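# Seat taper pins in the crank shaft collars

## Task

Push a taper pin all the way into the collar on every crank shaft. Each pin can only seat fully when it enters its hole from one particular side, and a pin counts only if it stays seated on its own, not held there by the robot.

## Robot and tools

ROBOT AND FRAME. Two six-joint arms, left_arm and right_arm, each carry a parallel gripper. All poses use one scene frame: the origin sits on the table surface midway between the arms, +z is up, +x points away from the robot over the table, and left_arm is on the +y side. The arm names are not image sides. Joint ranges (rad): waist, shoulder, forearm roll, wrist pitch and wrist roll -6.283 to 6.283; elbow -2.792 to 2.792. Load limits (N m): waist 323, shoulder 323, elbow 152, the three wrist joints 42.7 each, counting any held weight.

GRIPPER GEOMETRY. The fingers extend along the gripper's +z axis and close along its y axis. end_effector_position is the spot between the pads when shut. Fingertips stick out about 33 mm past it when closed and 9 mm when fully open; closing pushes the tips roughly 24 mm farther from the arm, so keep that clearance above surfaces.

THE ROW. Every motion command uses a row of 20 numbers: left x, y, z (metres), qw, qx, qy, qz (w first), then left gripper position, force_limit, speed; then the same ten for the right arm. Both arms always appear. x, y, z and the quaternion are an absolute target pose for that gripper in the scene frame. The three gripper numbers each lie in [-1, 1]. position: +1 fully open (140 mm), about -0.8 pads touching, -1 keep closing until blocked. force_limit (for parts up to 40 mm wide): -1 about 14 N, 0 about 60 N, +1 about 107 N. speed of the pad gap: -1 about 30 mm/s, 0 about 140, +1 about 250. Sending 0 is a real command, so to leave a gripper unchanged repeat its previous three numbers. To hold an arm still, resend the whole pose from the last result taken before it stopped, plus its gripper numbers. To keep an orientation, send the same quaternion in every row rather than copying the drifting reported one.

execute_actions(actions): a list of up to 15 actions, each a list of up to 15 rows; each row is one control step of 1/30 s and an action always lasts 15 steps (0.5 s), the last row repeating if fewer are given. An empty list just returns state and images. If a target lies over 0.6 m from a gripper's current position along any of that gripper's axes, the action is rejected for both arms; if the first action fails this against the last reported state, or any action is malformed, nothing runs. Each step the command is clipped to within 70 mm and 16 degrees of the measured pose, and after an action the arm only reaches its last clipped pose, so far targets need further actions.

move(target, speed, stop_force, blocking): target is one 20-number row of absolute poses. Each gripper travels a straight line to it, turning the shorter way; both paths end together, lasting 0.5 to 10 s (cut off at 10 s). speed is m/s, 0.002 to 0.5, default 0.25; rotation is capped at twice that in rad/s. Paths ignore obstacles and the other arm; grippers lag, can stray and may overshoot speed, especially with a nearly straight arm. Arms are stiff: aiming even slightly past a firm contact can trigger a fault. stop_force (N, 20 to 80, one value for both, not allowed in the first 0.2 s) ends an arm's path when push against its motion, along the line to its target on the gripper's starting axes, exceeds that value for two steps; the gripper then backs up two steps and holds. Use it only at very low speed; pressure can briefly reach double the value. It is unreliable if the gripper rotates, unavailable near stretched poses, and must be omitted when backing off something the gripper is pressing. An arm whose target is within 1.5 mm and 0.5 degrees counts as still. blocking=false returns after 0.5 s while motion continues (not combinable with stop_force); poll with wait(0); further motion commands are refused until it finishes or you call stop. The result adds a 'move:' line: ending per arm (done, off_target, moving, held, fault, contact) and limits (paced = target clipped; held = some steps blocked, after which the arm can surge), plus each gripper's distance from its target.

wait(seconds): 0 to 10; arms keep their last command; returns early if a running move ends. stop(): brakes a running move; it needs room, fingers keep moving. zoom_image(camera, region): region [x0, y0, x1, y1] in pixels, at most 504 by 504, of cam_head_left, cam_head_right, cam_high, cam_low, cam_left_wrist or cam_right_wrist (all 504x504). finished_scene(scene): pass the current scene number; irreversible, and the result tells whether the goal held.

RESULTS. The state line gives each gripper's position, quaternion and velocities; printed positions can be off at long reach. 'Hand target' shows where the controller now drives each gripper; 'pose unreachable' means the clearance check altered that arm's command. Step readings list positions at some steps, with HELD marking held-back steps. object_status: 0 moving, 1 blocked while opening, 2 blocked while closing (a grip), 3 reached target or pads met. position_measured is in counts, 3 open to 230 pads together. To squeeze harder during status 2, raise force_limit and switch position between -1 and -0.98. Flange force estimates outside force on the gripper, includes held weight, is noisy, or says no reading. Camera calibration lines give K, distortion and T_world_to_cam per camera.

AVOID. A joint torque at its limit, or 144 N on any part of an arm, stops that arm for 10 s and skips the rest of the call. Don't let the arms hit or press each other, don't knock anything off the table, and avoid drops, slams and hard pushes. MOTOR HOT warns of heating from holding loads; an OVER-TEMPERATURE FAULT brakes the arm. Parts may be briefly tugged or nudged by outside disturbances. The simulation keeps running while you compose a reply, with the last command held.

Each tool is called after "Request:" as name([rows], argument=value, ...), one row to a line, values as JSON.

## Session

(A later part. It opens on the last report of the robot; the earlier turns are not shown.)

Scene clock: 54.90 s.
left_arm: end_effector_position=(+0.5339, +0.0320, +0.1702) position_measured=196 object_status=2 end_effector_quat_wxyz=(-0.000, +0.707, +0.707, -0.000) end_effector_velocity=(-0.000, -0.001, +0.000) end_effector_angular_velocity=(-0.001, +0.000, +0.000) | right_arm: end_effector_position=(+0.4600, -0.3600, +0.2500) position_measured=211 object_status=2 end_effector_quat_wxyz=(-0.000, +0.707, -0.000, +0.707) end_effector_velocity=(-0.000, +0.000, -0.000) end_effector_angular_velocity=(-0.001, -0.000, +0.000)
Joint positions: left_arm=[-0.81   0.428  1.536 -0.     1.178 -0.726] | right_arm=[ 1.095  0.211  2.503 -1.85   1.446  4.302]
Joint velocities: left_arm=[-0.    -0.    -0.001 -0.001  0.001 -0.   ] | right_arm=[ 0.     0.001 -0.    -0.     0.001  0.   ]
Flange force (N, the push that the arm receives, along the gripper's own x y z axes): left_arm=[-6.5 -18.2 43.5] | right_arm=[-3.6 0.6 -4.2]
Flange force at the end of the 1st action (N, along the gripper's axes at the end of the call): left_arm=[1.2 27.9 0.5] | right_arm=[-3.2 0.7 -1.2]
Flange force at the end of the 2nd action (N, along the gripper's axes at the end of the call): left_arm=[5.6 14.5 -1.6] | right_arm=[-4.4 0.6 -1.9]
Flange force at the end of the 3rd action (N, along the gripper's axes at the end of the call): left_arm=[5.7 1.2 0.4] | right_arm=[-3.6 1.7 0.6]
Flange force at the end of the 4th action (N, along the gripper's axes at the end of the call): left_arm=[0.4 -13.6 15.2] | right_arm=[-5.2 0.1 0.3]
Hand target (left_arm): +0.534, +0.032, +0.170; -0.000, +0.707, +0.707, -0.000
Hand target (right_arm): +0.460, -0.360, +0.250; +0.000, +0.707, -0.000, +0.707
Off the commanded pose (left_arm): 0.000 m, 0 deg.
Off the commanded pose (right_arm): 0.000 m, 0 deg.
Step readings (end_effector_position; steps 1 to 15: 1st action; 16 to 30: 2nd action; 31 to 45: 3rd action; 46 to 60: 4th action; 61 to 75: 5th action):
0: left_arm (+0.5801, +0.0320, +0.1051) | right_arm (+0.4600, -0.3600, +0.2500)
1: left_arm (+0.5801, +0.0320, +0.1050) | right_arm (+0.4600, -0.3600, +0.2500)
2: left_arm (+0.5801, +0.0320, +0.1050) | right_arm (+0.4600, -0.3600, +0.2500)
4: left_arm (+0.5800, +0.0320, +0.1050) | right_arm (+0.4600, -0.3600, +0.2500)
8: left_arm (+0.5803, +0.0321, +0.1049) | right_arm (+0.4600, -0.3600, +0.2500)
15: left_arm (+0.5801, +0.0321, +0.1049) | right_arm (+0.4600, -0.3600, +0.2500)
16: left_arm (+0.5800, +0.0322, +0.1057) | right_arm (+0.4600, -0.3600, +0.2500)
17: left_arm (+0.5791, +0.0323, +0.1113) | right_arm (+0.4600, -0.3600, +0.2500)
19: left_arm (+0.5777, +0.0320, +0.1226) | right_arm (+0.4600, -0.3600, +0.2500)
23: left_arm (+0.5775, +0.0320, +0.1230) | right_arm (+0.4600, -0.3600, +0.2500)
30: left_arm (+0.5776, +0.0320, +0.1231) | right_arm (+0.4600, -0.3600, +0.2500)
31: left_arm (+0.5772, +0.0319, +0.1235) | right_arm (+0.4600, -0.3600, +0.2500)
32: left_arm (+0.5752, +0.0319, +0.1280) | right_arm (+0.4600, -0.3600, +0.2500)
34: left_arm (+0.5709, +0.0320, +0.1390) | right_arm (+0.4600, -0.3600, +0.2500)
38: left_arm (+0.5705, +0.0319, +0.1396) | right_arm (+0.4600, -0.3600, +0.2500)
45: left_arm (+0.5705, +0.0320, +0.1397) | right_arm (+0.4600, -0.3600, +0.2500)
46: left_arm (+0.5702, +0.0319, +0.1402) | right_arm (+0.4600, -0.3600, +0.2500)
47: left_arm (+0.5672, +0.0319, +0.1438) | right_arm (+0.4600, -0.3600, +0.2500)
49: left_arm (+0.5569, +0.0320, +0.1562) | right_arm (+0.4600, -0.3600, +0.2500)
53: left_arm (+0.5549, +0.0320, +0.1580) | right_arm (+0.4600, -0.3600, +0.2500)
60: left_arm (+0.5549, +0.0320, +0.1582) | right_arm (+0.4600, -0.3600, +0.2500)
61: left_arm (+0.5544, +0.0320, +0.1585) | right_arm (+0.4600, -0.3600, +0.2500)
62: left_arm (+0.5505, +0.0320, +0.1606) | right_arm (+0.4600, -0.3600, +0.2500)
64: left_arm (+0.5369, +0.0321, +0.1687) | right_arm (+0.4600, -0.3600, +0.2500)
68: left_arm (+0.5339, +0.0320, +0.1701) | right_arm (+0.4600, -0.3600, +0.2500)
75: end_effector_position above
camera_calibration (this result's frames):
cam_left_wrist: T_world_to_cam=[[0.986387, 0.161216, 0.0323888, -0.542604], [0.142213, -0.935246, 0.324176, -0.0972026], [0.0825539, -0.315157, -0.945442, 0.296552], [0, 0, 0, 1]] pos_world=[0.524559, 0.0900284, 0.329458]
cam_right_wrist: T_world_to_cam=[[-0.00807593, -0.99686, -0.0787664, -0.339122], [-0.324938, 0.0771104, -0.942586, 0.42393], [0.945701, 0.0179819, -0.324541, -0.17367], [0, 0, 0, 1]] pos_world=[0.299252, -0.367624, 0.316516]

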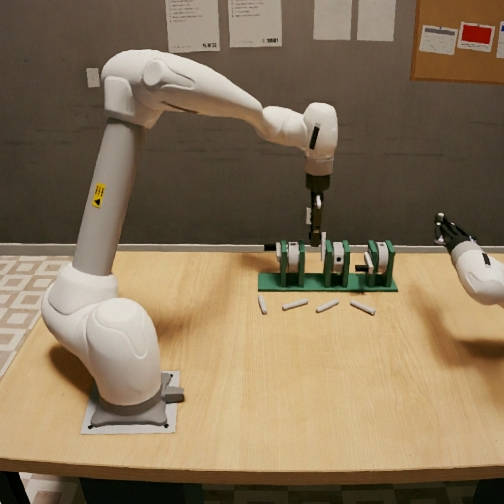

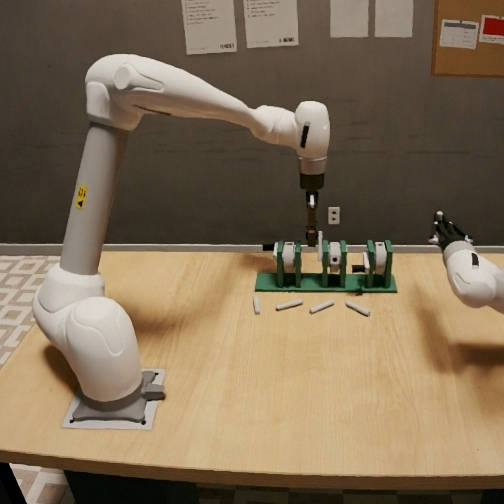

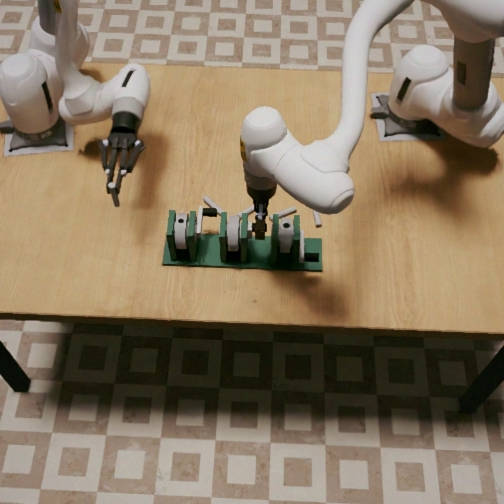

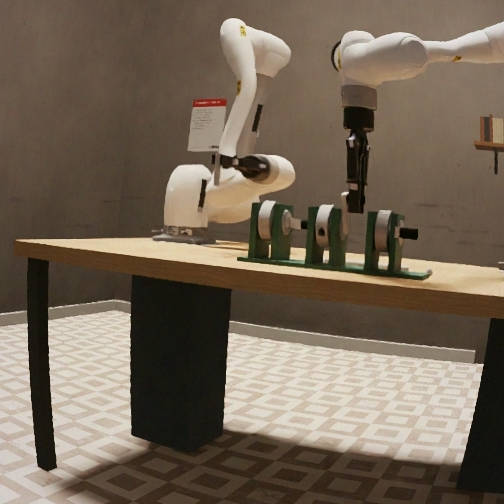

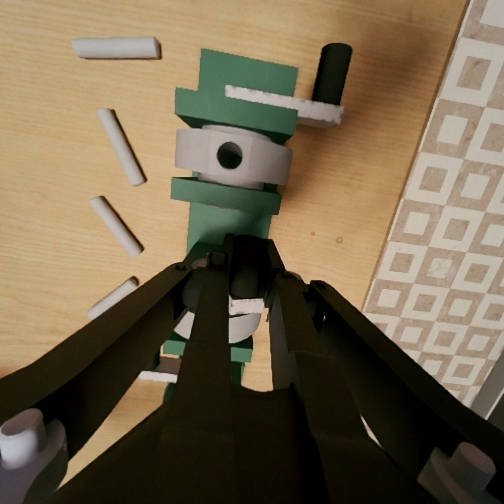

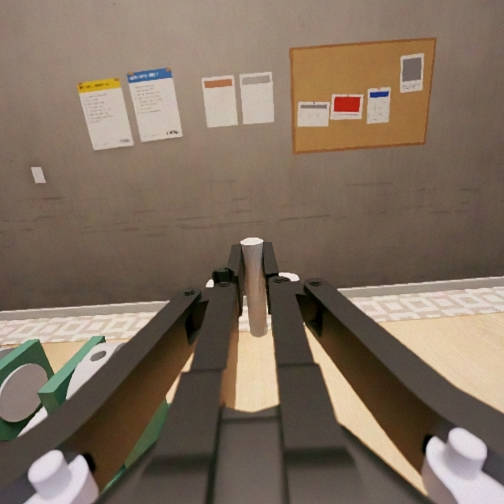

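Centre ≈ (0.5108, 0.1037).

Request:
execute_actions([
  [[0.5108,0.032,0.1737,0,0.7071,0.7071,0,-1,-0.6,-0.5,0.46,-0.37,0.25,0,0.7071,0,0.7071,-1,0.5,-0.5]],
  [[0.4869,0.032,0.1695,0,0.7071,0.7071,0,-1,-0.6,-0.5,0.46,-0.38,0.25,0,0.7071,0,0.7071,-1,0.5,-0.5]],
  [[0.4658,0.032,0.1573,0,0.7071,0.7071,0,-1,-0.6,-0.5,0.46,-0.39,0.25,0,0.7071,0,0.7071,-1,0.5,-0.5]],
  [[0.4502,0.032,0.1387,0,0.7071,0.7071,0,-1,-0.6,-0.5,0.46,-0.4,0.25,0,0.7071,0,0.7071,-1,0.5,-0.5]],
  [[0.4432,0.032,0.1218,0,0.7071,0.7071,0,-1,-0.6,-0.5,0.46,-0.4,0.25,0,0.7071,0,0.7071,-1,0.5,-0.5]],
  [[0.4408,0.032,0.1037,0,0.7071,0.7071,0,-1,-0.6,-0.5,0.46,-0.4,0.25,0,0.7071,0,0.7071,-1,0.5,-0.5]],
  [[0.4408,0.032,0.1037,0,0.7071,0.7071,0,-0.3,-0.6,-0.5,0.46,-0.4,0.25,0,0.7071,0,0.7071,-1,0.5,-0.5]],
  [[0.4408,0.032,0.185,0,0.7071,0.7071,0,-0.3,-0.6,-0.5,0.46,-0.4,0.25,0,0.7071,0,0.7071,-1,0.5,-0.5]],
])

Request:
move(target=[0.4405,-0.112,0.185,0,0.7071,0.7071,0,-0.3,-0.6,-0.5,0.46,-0.4,0.25,0,0.7071,0,0.7071,-1,0.5,-0.5])

Request:
move(target=[0.4405,-0.112,0.105,0,0.7071,0.7071,0,-0.3,-0.6,-0.5,0.46,-0.4,0.25,0,0.7071,0,0.7071,-1,0.5,-0.5], speed=0.15)

Request:
execute_actions([
  [[0.4405,-0.112,0.105,0,0.7071,0.7071,0,-1,-0.6,-0.5,0.46,-0.4,0.25,0,0.7071,0,0.7071,-1,0.5,-0.5]],
  [[0.4429,-0.112,0.1222,0,0.7071,0.7071,0,-1,-0.6,-0.5,0.46,-0.4,0.25,0,0.7071,0,0.7071,-1,0.5,-0.5]],
  [[0.4499,-0.112,0.139,0,0.7071,0.7071,0,-1,-0.6,-0.5,0.46,-0.4,0.25,0,0.7071,0,0.7071,-1,0.5,-0.5]],
  [[0.4655,-0.112,0.1576,0,0.7071,0.7071,0,-1,-0.6,-0.5,0.46,-0.4,0.25,0,0.7071,0,0.7071,-1,0.5,-0.5]],
  [[0.4866,-0.112,0.1698,0,0.7071,0.7071,0,-1,-0.6,-0.5,0.46,-0.4,0.25,0,0.7071,0,0.7071,-1,0.5,-0.5]],
])

Scene clock: 60.90 s.
left_arm: end_effector_position=(+0.4407, +0.0321, +0.1850) position_measured=167 object_status=3 end_effector_quat_wxyz=(-0.000, +0.707, +0.707, +0.000) end_effector_velocity=(-0.000, -0.000, -0.000) end_effector_angular_velocity=(-0.000, +0.001, +0.001) | right_arm: end_effector_position=(+0.4600, -0.4000, +0.2500) position_measured=211 object_status=2 end_effector_quat_wxyz=(+0.000, +0.707, -0.000, +0.707) end_effector_velocity=(-0.000, +0.000, -0.000) end_effector_angular_velocity=(-0.001, -0.000, +0.000)
Joint positions: left_arm=[-0.898  0.314  1.67   0.     1.157 -0.814] | right_arm=[ 1.058  0.167  2.571 -1.887  1.438  4.329]
Joint velocities: left_arm=[ 0.     0.    -0.    -0.001  0.001 -0.001] | right_arm=[ 0.  0.  0. -0.  0. -0.]
Flange force (N, the push that the arm receives, along the gripper's own x y z axes): left_arm=[2.2 -5.3 0.9] | right_arm=[-4.3 0.0 -0.3]
Flange force at the end of the 4th action (N, along the gripper's axes at the end of the call): left_arm=[1.6 14.4 7.5] | right_arm=[-3.9 1.8 0.1]
Flange force at the end of the 5th action (N, along the gripper's axes at the end of the call): left_arm=[2.0 5.6 0.0] | right_arm=[-4.6 -0.6 -3.0]
Flange force at the end of the 6th action (N, along the gripper's axes at the end of the call): left_arm=[3.2 -0.7 -1.2] | right_arm=[-2.7 0.2 -2.9]
Flange force at the end of the 7th action (N, along the gripper's axes at the end of the call): left_arm=[1.5 -5.1 -1.0] | right_arm=[-2.9 1.0 -2.5]
Hand target (left_arm): +0.441, +0.032, +0.185; -0.000, +0.707, +0.707, -0.000
Hand target (right_arm): +0.460, -0.400, +0.250; -0.000, +0.707, +0.000, +0.707
Off the commanded pose (left_arm): 0.000 m, 0 deg.
Off the commanded pose (right_arm): 0.000 m, 0 deg.
Step readings (end_effector_position; steps 1 to 15: 1st action; 16 to 30: 2nd action; 31 to 45: 3rd action; 46 to 60: 4th action; 61 to 75: 5th action; 76 to 90: 6th action; 91 to 105: 7th action; 106 to 120: 8th action):
0: left_arm (+0.5340, +0.0320, +0.1704) | right_arm (+0.4600, -0.3600, +0.2500)
1: left_arm (+0.5335, +0.0319, +0.1706) | right_arm (+0.4600, -0.3604, +0.2500)
2: left_arm (+0.5288, +0.0319, +0.1713) | right_arm (+0.4600, -0.3643, +0.2502)
4: left_arm (+0.5139, +0.0322, +0.1736) | right_arm (+0.4599, -0.3693, +0.2500)
8: left_arm (+0.5110, +0.0321, +0.1738) | right_arm (+0.4600, -0.3699, +0.2500)
15: left_arm (+0.5108, +0.0320, +0.1737) | right_arm (+0.4600, -0.3700, +0.2500)
16: left_arm (+0.5102, +0.0320, +0.1736) | right_arm (+0.4600, -0.3706, +0.2500)
17: left_arm (+0.5052, +0.0319, +0.1729) | right_arm (+0.4600, -0.3746, +0.2500)
19: left_arm (+0.4898, +0.0322, +0.1701) | right_arm (+0.4600, -0.3796, +0.2499)
23: left_arm (+0.4869, +0.0320, +0.1694) | right_arm (+0.4600, -0.3800, +0.2500)
30: left_arm (+0.4869, +0.0320, +0.1695) | right_arm (+0.4600, -0.3800, +0.2500)
31: left_arm (+0.4864, +0.0319, +0.1692) | right_arm (+0.4600, -0.3807, +0.2500)
32: left_arm (+0.4823, +0.0319, +0.1670) | right_arm (+0.4600, -0.3846, +0.2500)
34: left_arm (+0.4685, +0.0323, +0.1589) | right_arm (+0.4600, -0.3896, +0.2499)
38: left_arm (+0.4659, +0.0320, +0.1573) | right_arm (+0.4600, -0.3900, +0.2500)
45: left_arm (+0.4658, +0.0320, +0.1573) | right_arm (+0.4600, -0.3900, +0.2500)
46: left_arm (+0.4654, +0.0320, +0.1568) | right_arm (+0.4600, -0.3907, +0.2500)
47: left_arm (+0.4621, +0.0319, +0.1531) | right_arm (+0.4600, -0.3947, +0.2500)
49: left_arm (+0.4516, +0.0323, +0.1405) | right_arm (+0.4599, -0.3996, +0.2499)
53: left_arm (+0.4502, +0.0319, +0.1388) | right_arm (+0.4600, -0.4000, +0.2500)
60: left_arm (+0.4502, +0.0320, +0.1387) | right_arm (+0.4600, -0.4000, +0.2500)
61: left_arm (+0.4499, +0.0320, +0.1380) | right_arm (+0.4600, -0.4000, +0.2500)
62: left_arm (+0.4478, +0.0319, +0.1331) | right_arm (+0.4600, -0.4000, +0.2500)
64: left_arm (+0.4434, +0.0322, +0.1226) | right_arm (+0.4600, -0.4000, +0.2500)
68: left_arm (+0.4433, +0.0320, +0.1219) | right_arm (+0.4600, -0.4000, +0.2500)
75: left_arm (+0.4432, +0.0320, +0.1218) | right_arm (+0.4600, -0.4000, +0.2500)
76: left_arm (+0.4432, +0.0320, +0.1211) | right_arm (+0.4600, -0.4000, +0.2500)
77: left_arm (+0.4424, +0.0320, +0.1155) | right_arm (+0.4600, -0.4000, +0.2500)
79: left_arm (+0.4407, +0.0322, +0.1044) | right_arm (+0.4600, -0.4000, +0.2500)
83: left_arm (+0.4408, +0.0320, +0.1038) | right_arm (+0.4600, -0.4000, +0.2500)
90: left_arm (+0.4408, +0.0320, +0.1037) | right_arm (+0.4600, -0.4000, +0.2500)
91: left_arm (+0.4408, +0.0320, +0.1037) | right_arm (+0.4600, -0.4000, +0.2500)
92: left_arm (+0.4408, +0.0320, +0.1037) | right_arm (+0.4600, -0.4000, +0.2500)
94: left_arm (+0.4408, +0.0320, +0.1037) | right_arm (+0.4600, -0.4000, +0.2500)
98: left_arm (+0.4408, +0.0320, +0.1037) | right_arm (+0.4600, -0.4000, +0.2500)
105: left_arm (+0.4408, +0.0320, +0.1037) | right_arm (+0.4600, -0.4000, +0.2500)
106: left_arm (+0.4407, +0.0320, +0.1043) | right_arm (+0.4600, -0.4000, +0.2500)
107: left_arm (+0.4404, +0.0324, +0.1106) | right_arm (+0.4600, -0.4000, +0.2500)
109: left_arm (+0.4406, +0.0321, +0.1487) | right_arm (+0.4600, -0.4000, +0.2500)
113: left_arm (+0.4408, +0.0321, +0.1849) | right_arm (+0.4600, -0.4000, +0.2500)
120: end_effector_position above
camera_calibration (this result's frames):
cam_left_wrist: T_world_to_cam=[[0.986405, 0.161069, 0.0325978, -0.451235], [0.142002, -0.935254, 0.324247, -0.0885949], [0.0827135, -0.31521, -0.945411, 0.318115], [0, 0, 0, 1]] pos_world=[0.431369, 0.0900944, 0.344185]
cam_right_wrist: T_world_to_cam=[[-0.008086, -0.99686, -0.0787686, -0.378997], [-0.324943, 0.0771157, -0.942584, 0.427018], [0.945699, 0.0179735, -0.324546, -0.172958], [0, 0, 0, 1]] pos_world=[0.299258, -0.407628, 0.316515]

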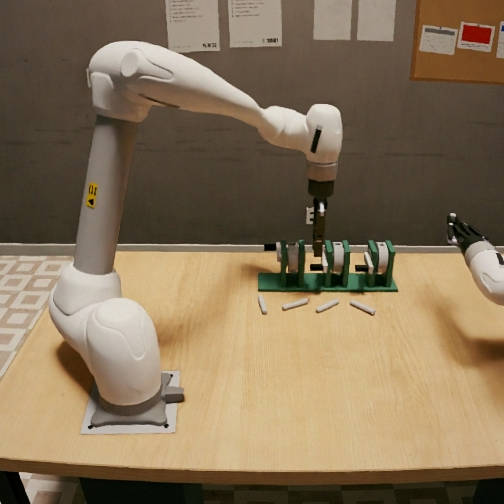

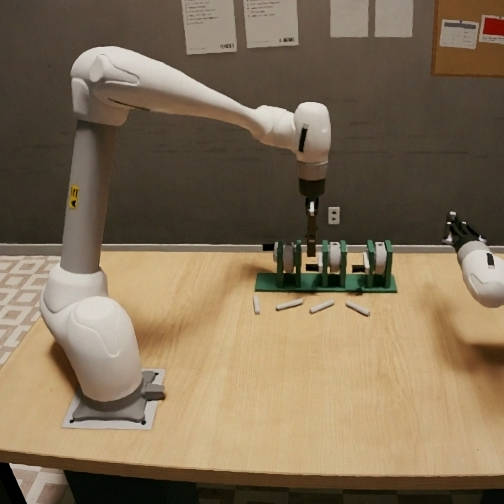

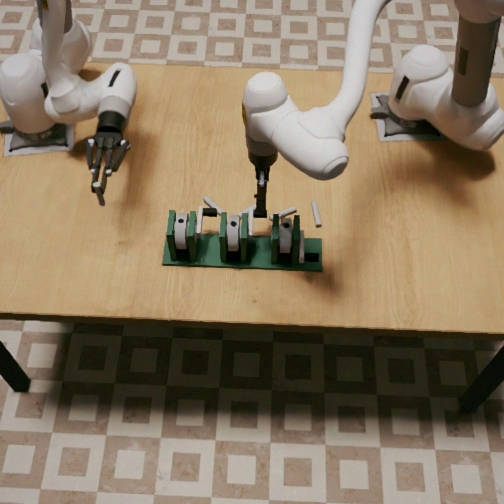

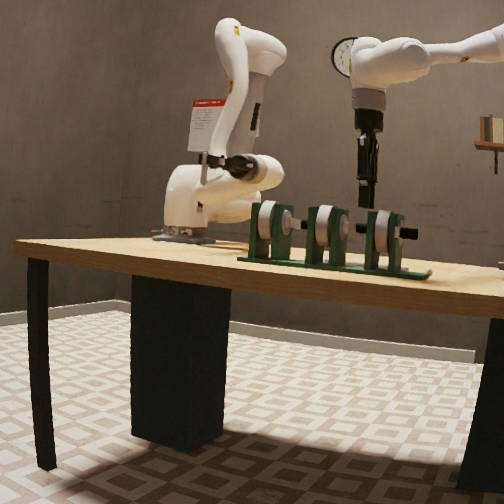

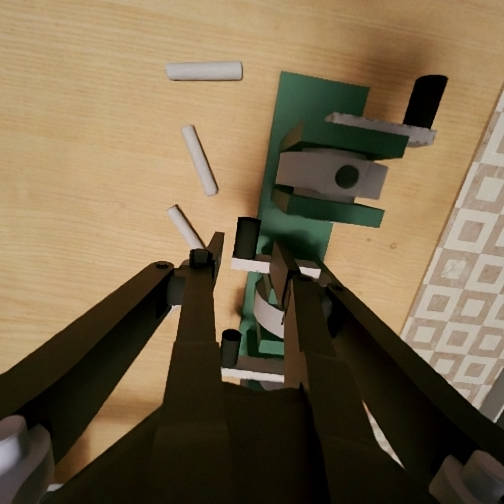

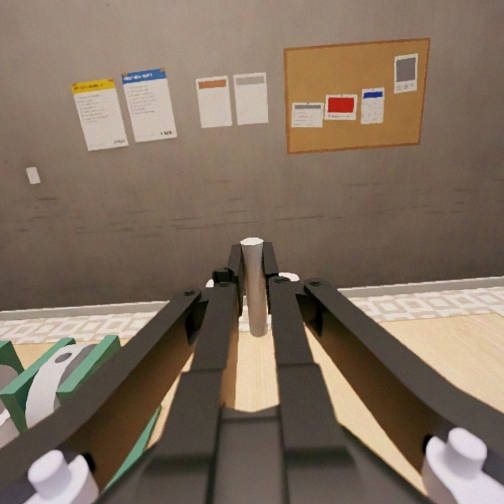

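Scene clock: 61.87 s.
left_arm: end_effector_position=(+0.4402, -0.1120, +0.1851) position_measured=167 object_status=3 end_effector_quat_wxyz=(-0.000, +0.707, +0.707, -0.000) end_effector_velocity=(-0.001, -0.001, -0.000) end_effector_angular_velocity=(-0.001, +0.001, +0.001) | right_arm: end_effector_position=(+0.4600, -0.4000, +0.2500) position_measured=211 object_status=2 end_effector_quat_wxyz=(+0.000, +0.707, -0.000, +0.707) end_effector_velocity=(+0.000, +0.000, -0.001) end_effector_angular_velocity=(-0.001, +0.002, +0.001)
Joint positions: left_arm=[-1.021  0.474  1.437 -0.001  1.231 -0.936] | right_arm=[ 1.058  0.167  2.571 -1.887  1.438  4.329]
Joint velocities: left_arm=[-0.001  0.001 -0.    -0.002 -0.    -0.001] | right_arm=[-0.     0.001  0.    -0.    -0.002  0.   ]
Flange force (N, the push that the arm receives, along the gripper's own x y z axes): left_arm=[3.3 -4.2 0.8] | right_arm=[-1.8 0.6 -3.0]
Hand target (left_arm): +0.440, -0.112, +0.185; -0.000, +0.707, +0.707, -0.000
Hand target (right_arm): +0.460, -0.400, +0.250; -0.000, +0.707, +0.000, +0.707
Off the commanded pose (left_arm): 0.000 m, 0 deg.
Off the commanded pose (right_arm): 0.000 m, 0 deg.
move: done
camera_calibration (this result's frames):
cam_left_wrist: T_world_to_cam=[[0.98639, 0.161254, 0.0321162, -0.427425], [0.142308, -0.935123, 0.324489, -0.223524], [0.0823579, -0.315503, -0.945344, 0.272993], [0, 0, 0, 1]] pos_world=[0.430934, -0.0539681, 0.344331]
cam_right_wrist: T_world_to_cam=[[-0.00808612, -0.99686, -0.0787685, -0.378997], [-0.324943, 0.0771156, -0.942584, 0.427018], [0.945699, 0.0179734, -0.324546, -0.172958], [0, 0, 0, 1]] pos_world=[0.299258, -0.407628, 0.316515]

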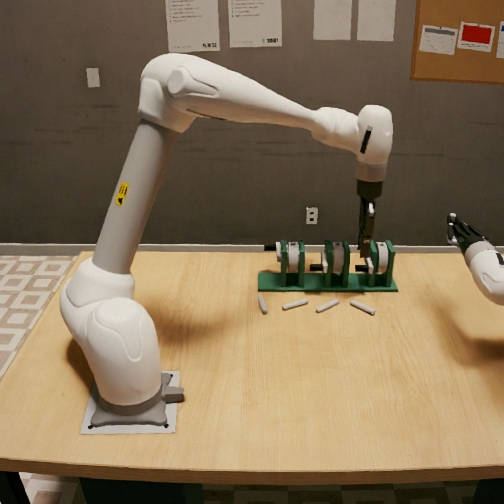

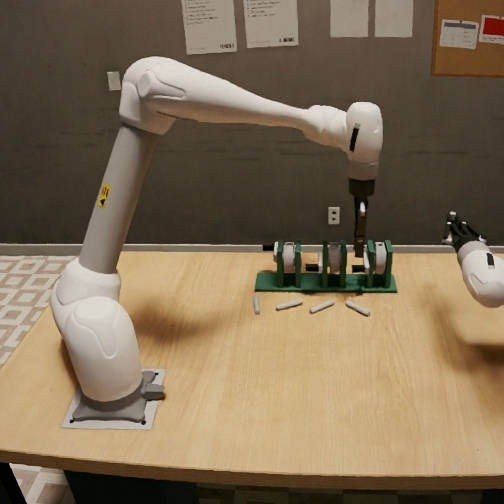

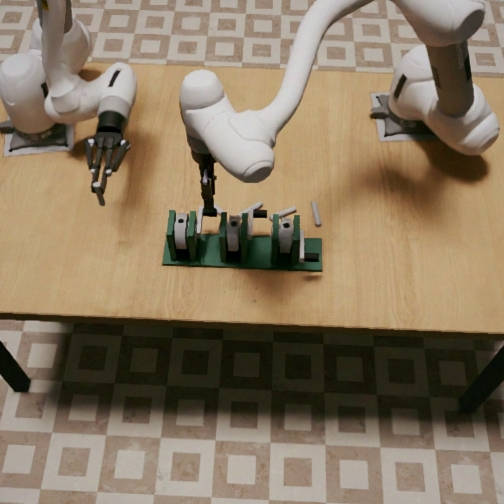

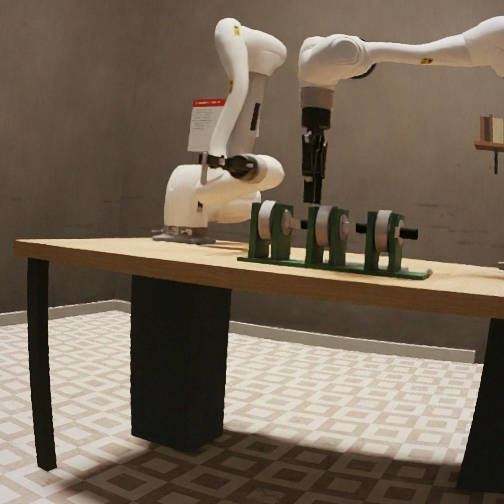

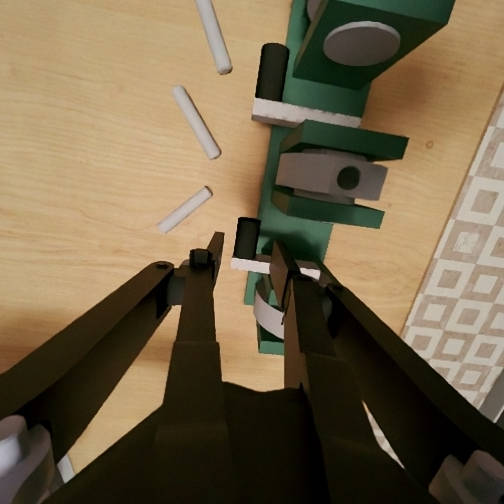

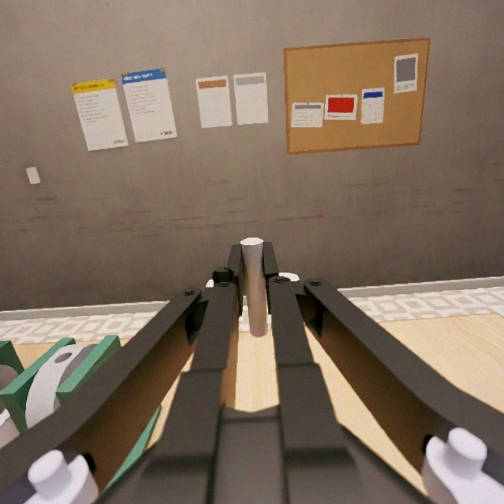

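Scene clock: 62.70 s.
left_arm: end_effector_position=(+0.4406, -0.1121, +0.1051) position_measured=167 object_status=3 end_effector_quat_wxyz=(+0.000, +0.707, +0.707, +0.000) end_effector_velocity=(+0.000, -0.000, -0.000) end_effector_angular_velocity=(-0.000, -0.000, -0.001) | right_arm: end_effector_position=(+0.4600, -0.4000, +0.2500) position_measured=211 object_status=2 end_effector_quat_wxyz=(+0.000, +0.707, -0.000, +0.707) end_effector_velocity=(+0.000, -0.000, -0.000) end_effector_angular_velocity=(-0.001, -0.001, -0.001)
Joint positions: left_arm=[-1.021  0.525  1.512  0.     1.104 -0.936] | right_arm=[ 1.058  0.167  2.571 -1.887  1.438  4.329]
Joint velocities: left_arm=[ 0.     0.    -0.    -0.    -0.     0.001] | right_arm=[-0.001  0.001  0.     0.     0.001 -0.   ]
Flange force (N, the push that the arm receives, along the gripper's own x y z axes): left_arm=[4.6 -2.7 -0.3] | right_arm=[-2.4 1.5 -0.7]
Hand target (left_arm): +0.441, -0.112, +0.105; +0.000, +0.707, +0.707, +0.000
Hand target (right_arm): +0.460, -0.400, +0.250; -0.000, +0.707, +0.000, +0.707
Off the commanded pose (left_arm): 0.000 m, 0 deg.
Off the commanded pose (right_arm): 0.000 m, 0 deg.
move: done
camera_calibration (this result's frames):
cam_left_wrist: T_world_to_cam=[[0.986359, 0.161315, 0.0327623, -0.425206], [0.142172, -0.935186, 0.324368, -0.197607], [0.0829641, -0.315285, -0.945364, 0.197022], [0, 0, 0, 1]] pos_world=[0.431155, -0.054089, 0.264286]
cam_right_wrist: T_world_to_cam=[[-0.00808619, -0.99686, -0.0787686, -0.378997], [-0.324943, 0.0771158, -0.942584, 0.427018], [0.945699, 0.0179734, -0.324546, -0.172958], [0, 0, 0, 1]] pos_world=[0.299258, -0.407628, 0.316515]

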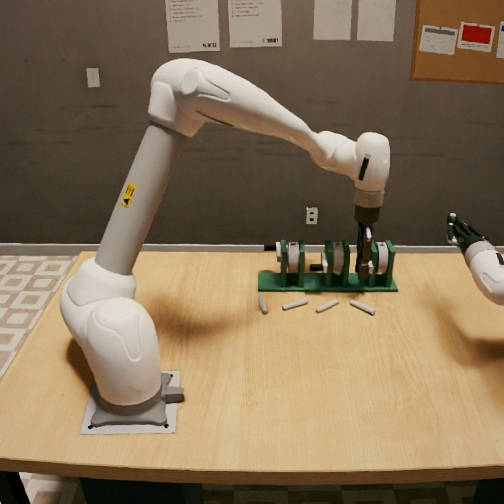

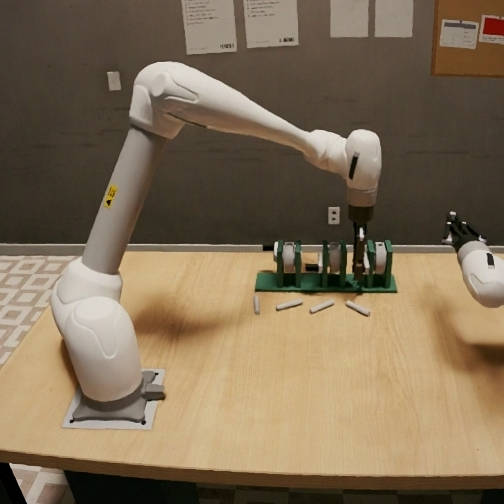

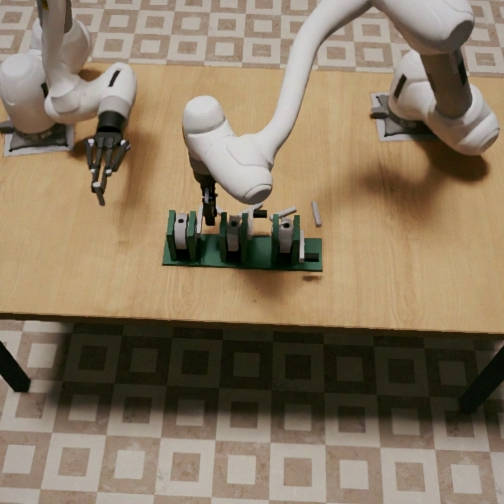

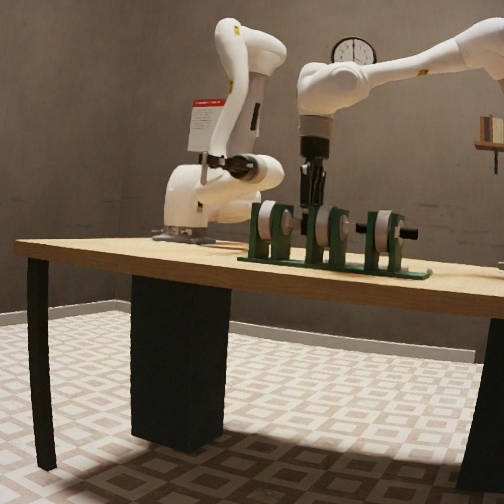

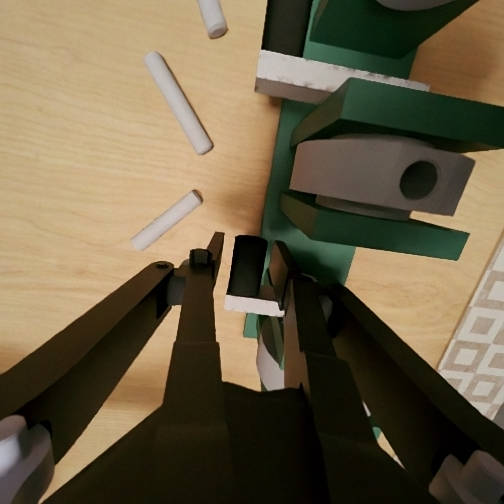

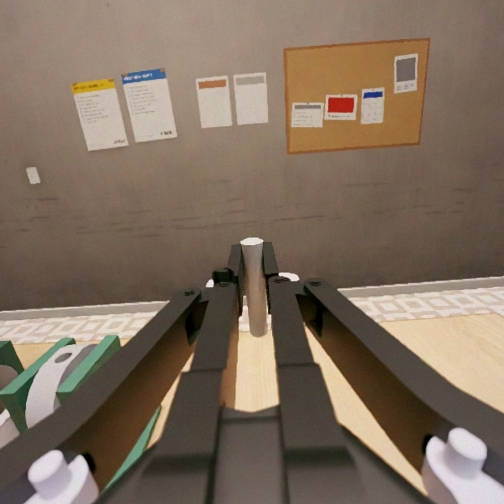

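Scene clock: 65.20 s.
left_arm: end_effector_position=(+0.4866, -0.1120, +0.1698) position_measured=196 object_status=2 end_effector_quat_wxyz=(-0.000, +0.707, +0.707, -0.000) end_effector_velocity=(+0.000, +0.000, -0.000) end_effector_angular_velocity=(+0.002, -0.000, -0.001) | right_arm: end_effector_position=(+0.4600, -0.4000, +0.2500) position_measured=211 object_status=2 end_effector_quat_wxyz=(-0.000, +0.707, +0.000, +0.707) end_effector_velocity=(-0.000, +0.000, +0.001) end_effector_angular_velocity=(+0.001, -0.002, +0.000)
Joint positions: left_arm=[-0.976  0.528  1.381 -0.     1.232 -0.892] | right_arm=[ 1.058  0.167  2.571 -1.887  1.438  4.329]
Joint velocities: left_arm=[ 0.     0.001 -0.     0.001  0.001  0.001] | right_arm=[ 0.001 -0.001 -0.    -0.     0.001  0.   ]
Flange force (N, the push that the arm receives, along the gripper's own x y z axes): left_arm=[9.1 -8.8 -4.3] | right_arm=[-3.7 1.8 0.9]
Flange force at the end of the 1st action (N, along the gripper's axes at the end of the call): left_arm=[4.3 0.6 -1.0] | right_arm=[-2.7 1.7 0.6]
Flange force at the end of the 2nd action (N, along the gripper's axes at the end of the call): left_arm=[8.6 -26.4 -2.5] | right_arm=[-4.7 1.3 0.3]
Flange force at the end of the 3rd action (N, along the gripper's axes at the end of the call): left_arm=[22.1 -58.5 -23.4] | right_arm=[-4.0 1.2 -0.6]
Flange force at the end of the 4th action (N, along the gripper's axes at the end of the call): left_arm=[6.0 -4.6 -6.2] | right_arm=[-3.2 1.8 -2.0]
Hand target (left_arm): +0.487, -0.112, +0.170; +0.000, +0.707, +0.707, +0.000
Hand target (right_arm): +0.460, -0.400, +0.250; -0.000, +0.707, +0.000, +0.707
Off the commanded pose (left_arm): 0.000 m, 0 deg.
Off the commanded pose (right_arm): 0.000 m, 0 deg.
Step readings (end_effector_position; steps 1 to 15: 1st action; 16 to 30: 2nd action; 31 to 45: 3rd action; 46 to 60: 4th action; 61 to 75: 5th action):
0: left_arm (+0.4406, -0.1121, +0.1051) | right_arm (+0.4600, -0.4000, +0.2500)
1: left_arm (+0.4406, -0.1121, +0.1050) | right_arm (+0.4600, -0.4000, +0.2500)
2: left_arm (+0.4405, -0.1120, +0.1050) | right_arm (+0.4600, -0.4000, +0.2500)
4: left_arm (+0.4405, -0.1120, +0.1050) | right_arm (+0.4600, -0.4000, +0.2500)
8: left_arm (+0.4406, -0.1120, +0.1050) | right_arm (+0.4600, -0.4000, +0.2500)
15: left_arm (+0.4406, -0.1120, +0.1050) | right_arm (+0.4600, -0.4000, +0.2500)
16: left_arm (+0.4406, -0.1119, +0.1056) | right_arm (+0.4600, -0.4000, +0.2500)
17: left_arm (+0.4411, -0.1116, +0.1111) | right_arm (+0.4600, -0.4000, +0.2500)
19: left_arm (+0.4427, -0.1119, +0.1218) | right_arm (+0.4600, -0.4000, +0.2500)
23: left_arm (+0.4428, -0.1119, +0.1222) | right_arm (+0.4600, -0.4000, +0.2500)
30: left_arm (+0.4429, -0.1119, +0.1222) | right_arm (+0.4600, -0.4000, +0.2500)
31: left_arm (+0.4432, -0.1119, +0.1229) | right_arm (+0.4600, -0.4000, +0.2500)
32: left_arm (+0.4450, -0.1117, +0.1279) | right_arm (+0.4600, -0.4000, +0.2500)
34: left_arm (+0.4494, -0.1122, +0.1388) | right_arm (+0.4600, -0.4000, +0.2500)
38: left_arm (+0.4497, -0.1121, +0.1391) | right_arm (+0.4600, -0.4000, +0.2500)
45: left_arm (+0.4498, -0.1120, +0.1390) | right_arm (+0.4600, -0.4000, +0.2500)
46: left_arm (+0.4503, -0.1119, +0.1395) | right_arm (+0.4600, -0.4000, +0.2500)
47: left_arm (+0.4538, -0.1117, +0.1434) | right_arm (+0.4600, -0.4000, +0.2500)
49: left_arm (+0.4649, -0.1121, +0.1567) | right_arm (+0.4600, -0.4000, +0.2500)
53: left_arm (+0.4658, -0.1118, +0.1575) | right_arm (+0.4600, -0.4000, +0.2500)
60: left_arm (+0.4655, -0.1119, +0.1575) | right_arm (+0.4600, -0.4000, +0.2500)
61: left_arm (+0.4660, -0.1119, +0.1578) | right_arm (+0.4600, -0.4000, +0.2500)
62: left_arm (+0.4699, -0.1118, +0.1602) | right_arm (+0.4600, -0.4000, +0.2500)
64: left_arm (+0.4842, -0.1121, +0.1689) | right_arm (+0.4600, -0.4000, +0.2500)
68: left_arm (+0.4864, -0.1120, +0.1697) | right_arm (+0.4600, -0.4000, +0.2500)
75: end_effector_position above
camera_calibration (this result's frames):
cam_left_wrist: T_world_to_cam=[[0.986383, 0.161202, 0.032593, -0.472708], [0.142121, -0.935206, 0.324331, -0.225045], [0.082764, -0.315283, -0.945382, 0.254508], [0, 0, 0, 1]] pos_world=[0.47719, -0.0540197, 0.329003]
cam_right_wrist: T_world_to_cam=[[-0.00806962, -0.99686, -0.0787686, -0.378998], [-0.324944, 0.0771104, -0.942584, 0.427014], [0.945699, 0.0179891, -0.324546, -0.172946], [0, 0, 0, 1]] pos_world=[0.299253, -0.407624, 0.316515]

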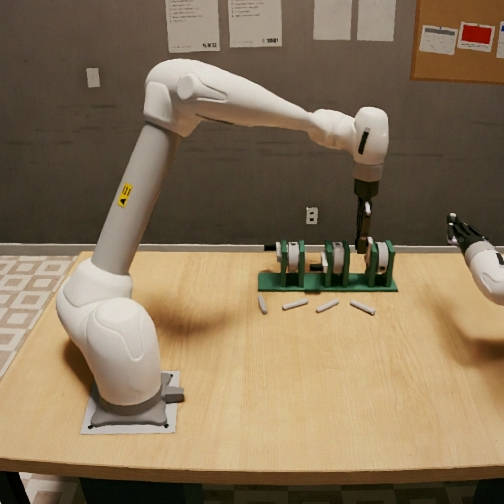

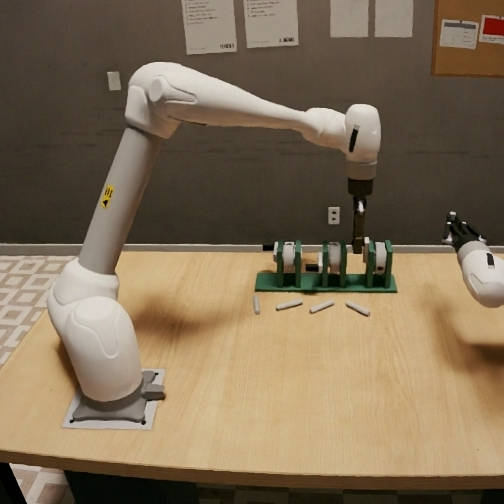

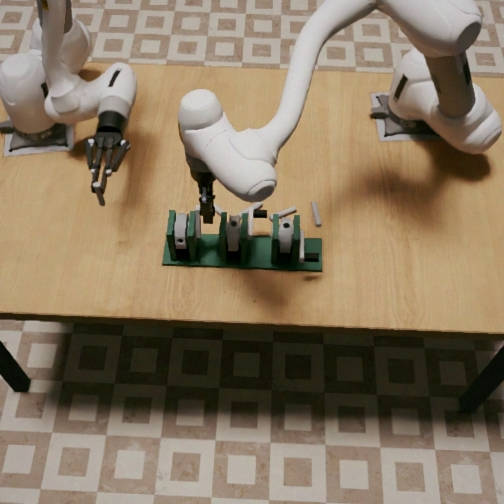

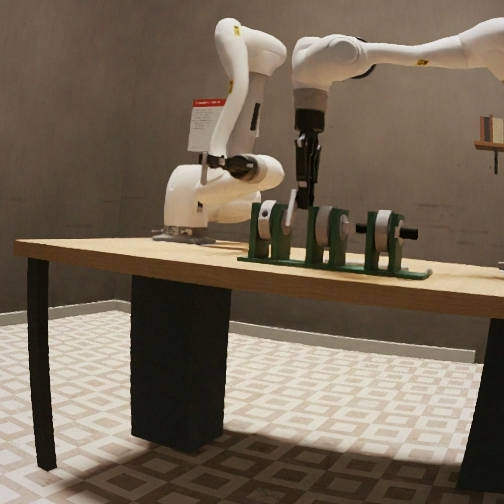

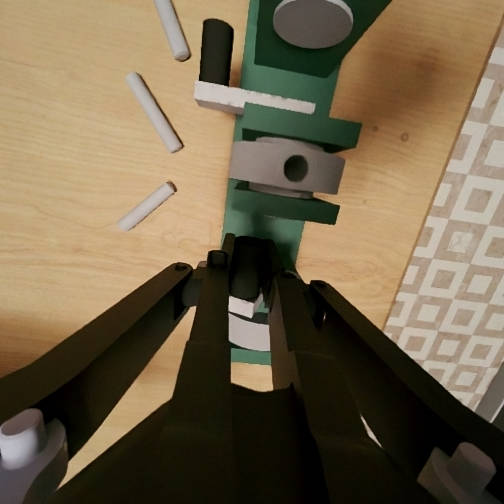

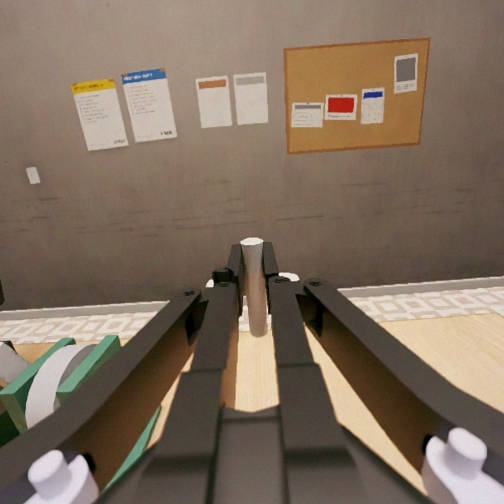

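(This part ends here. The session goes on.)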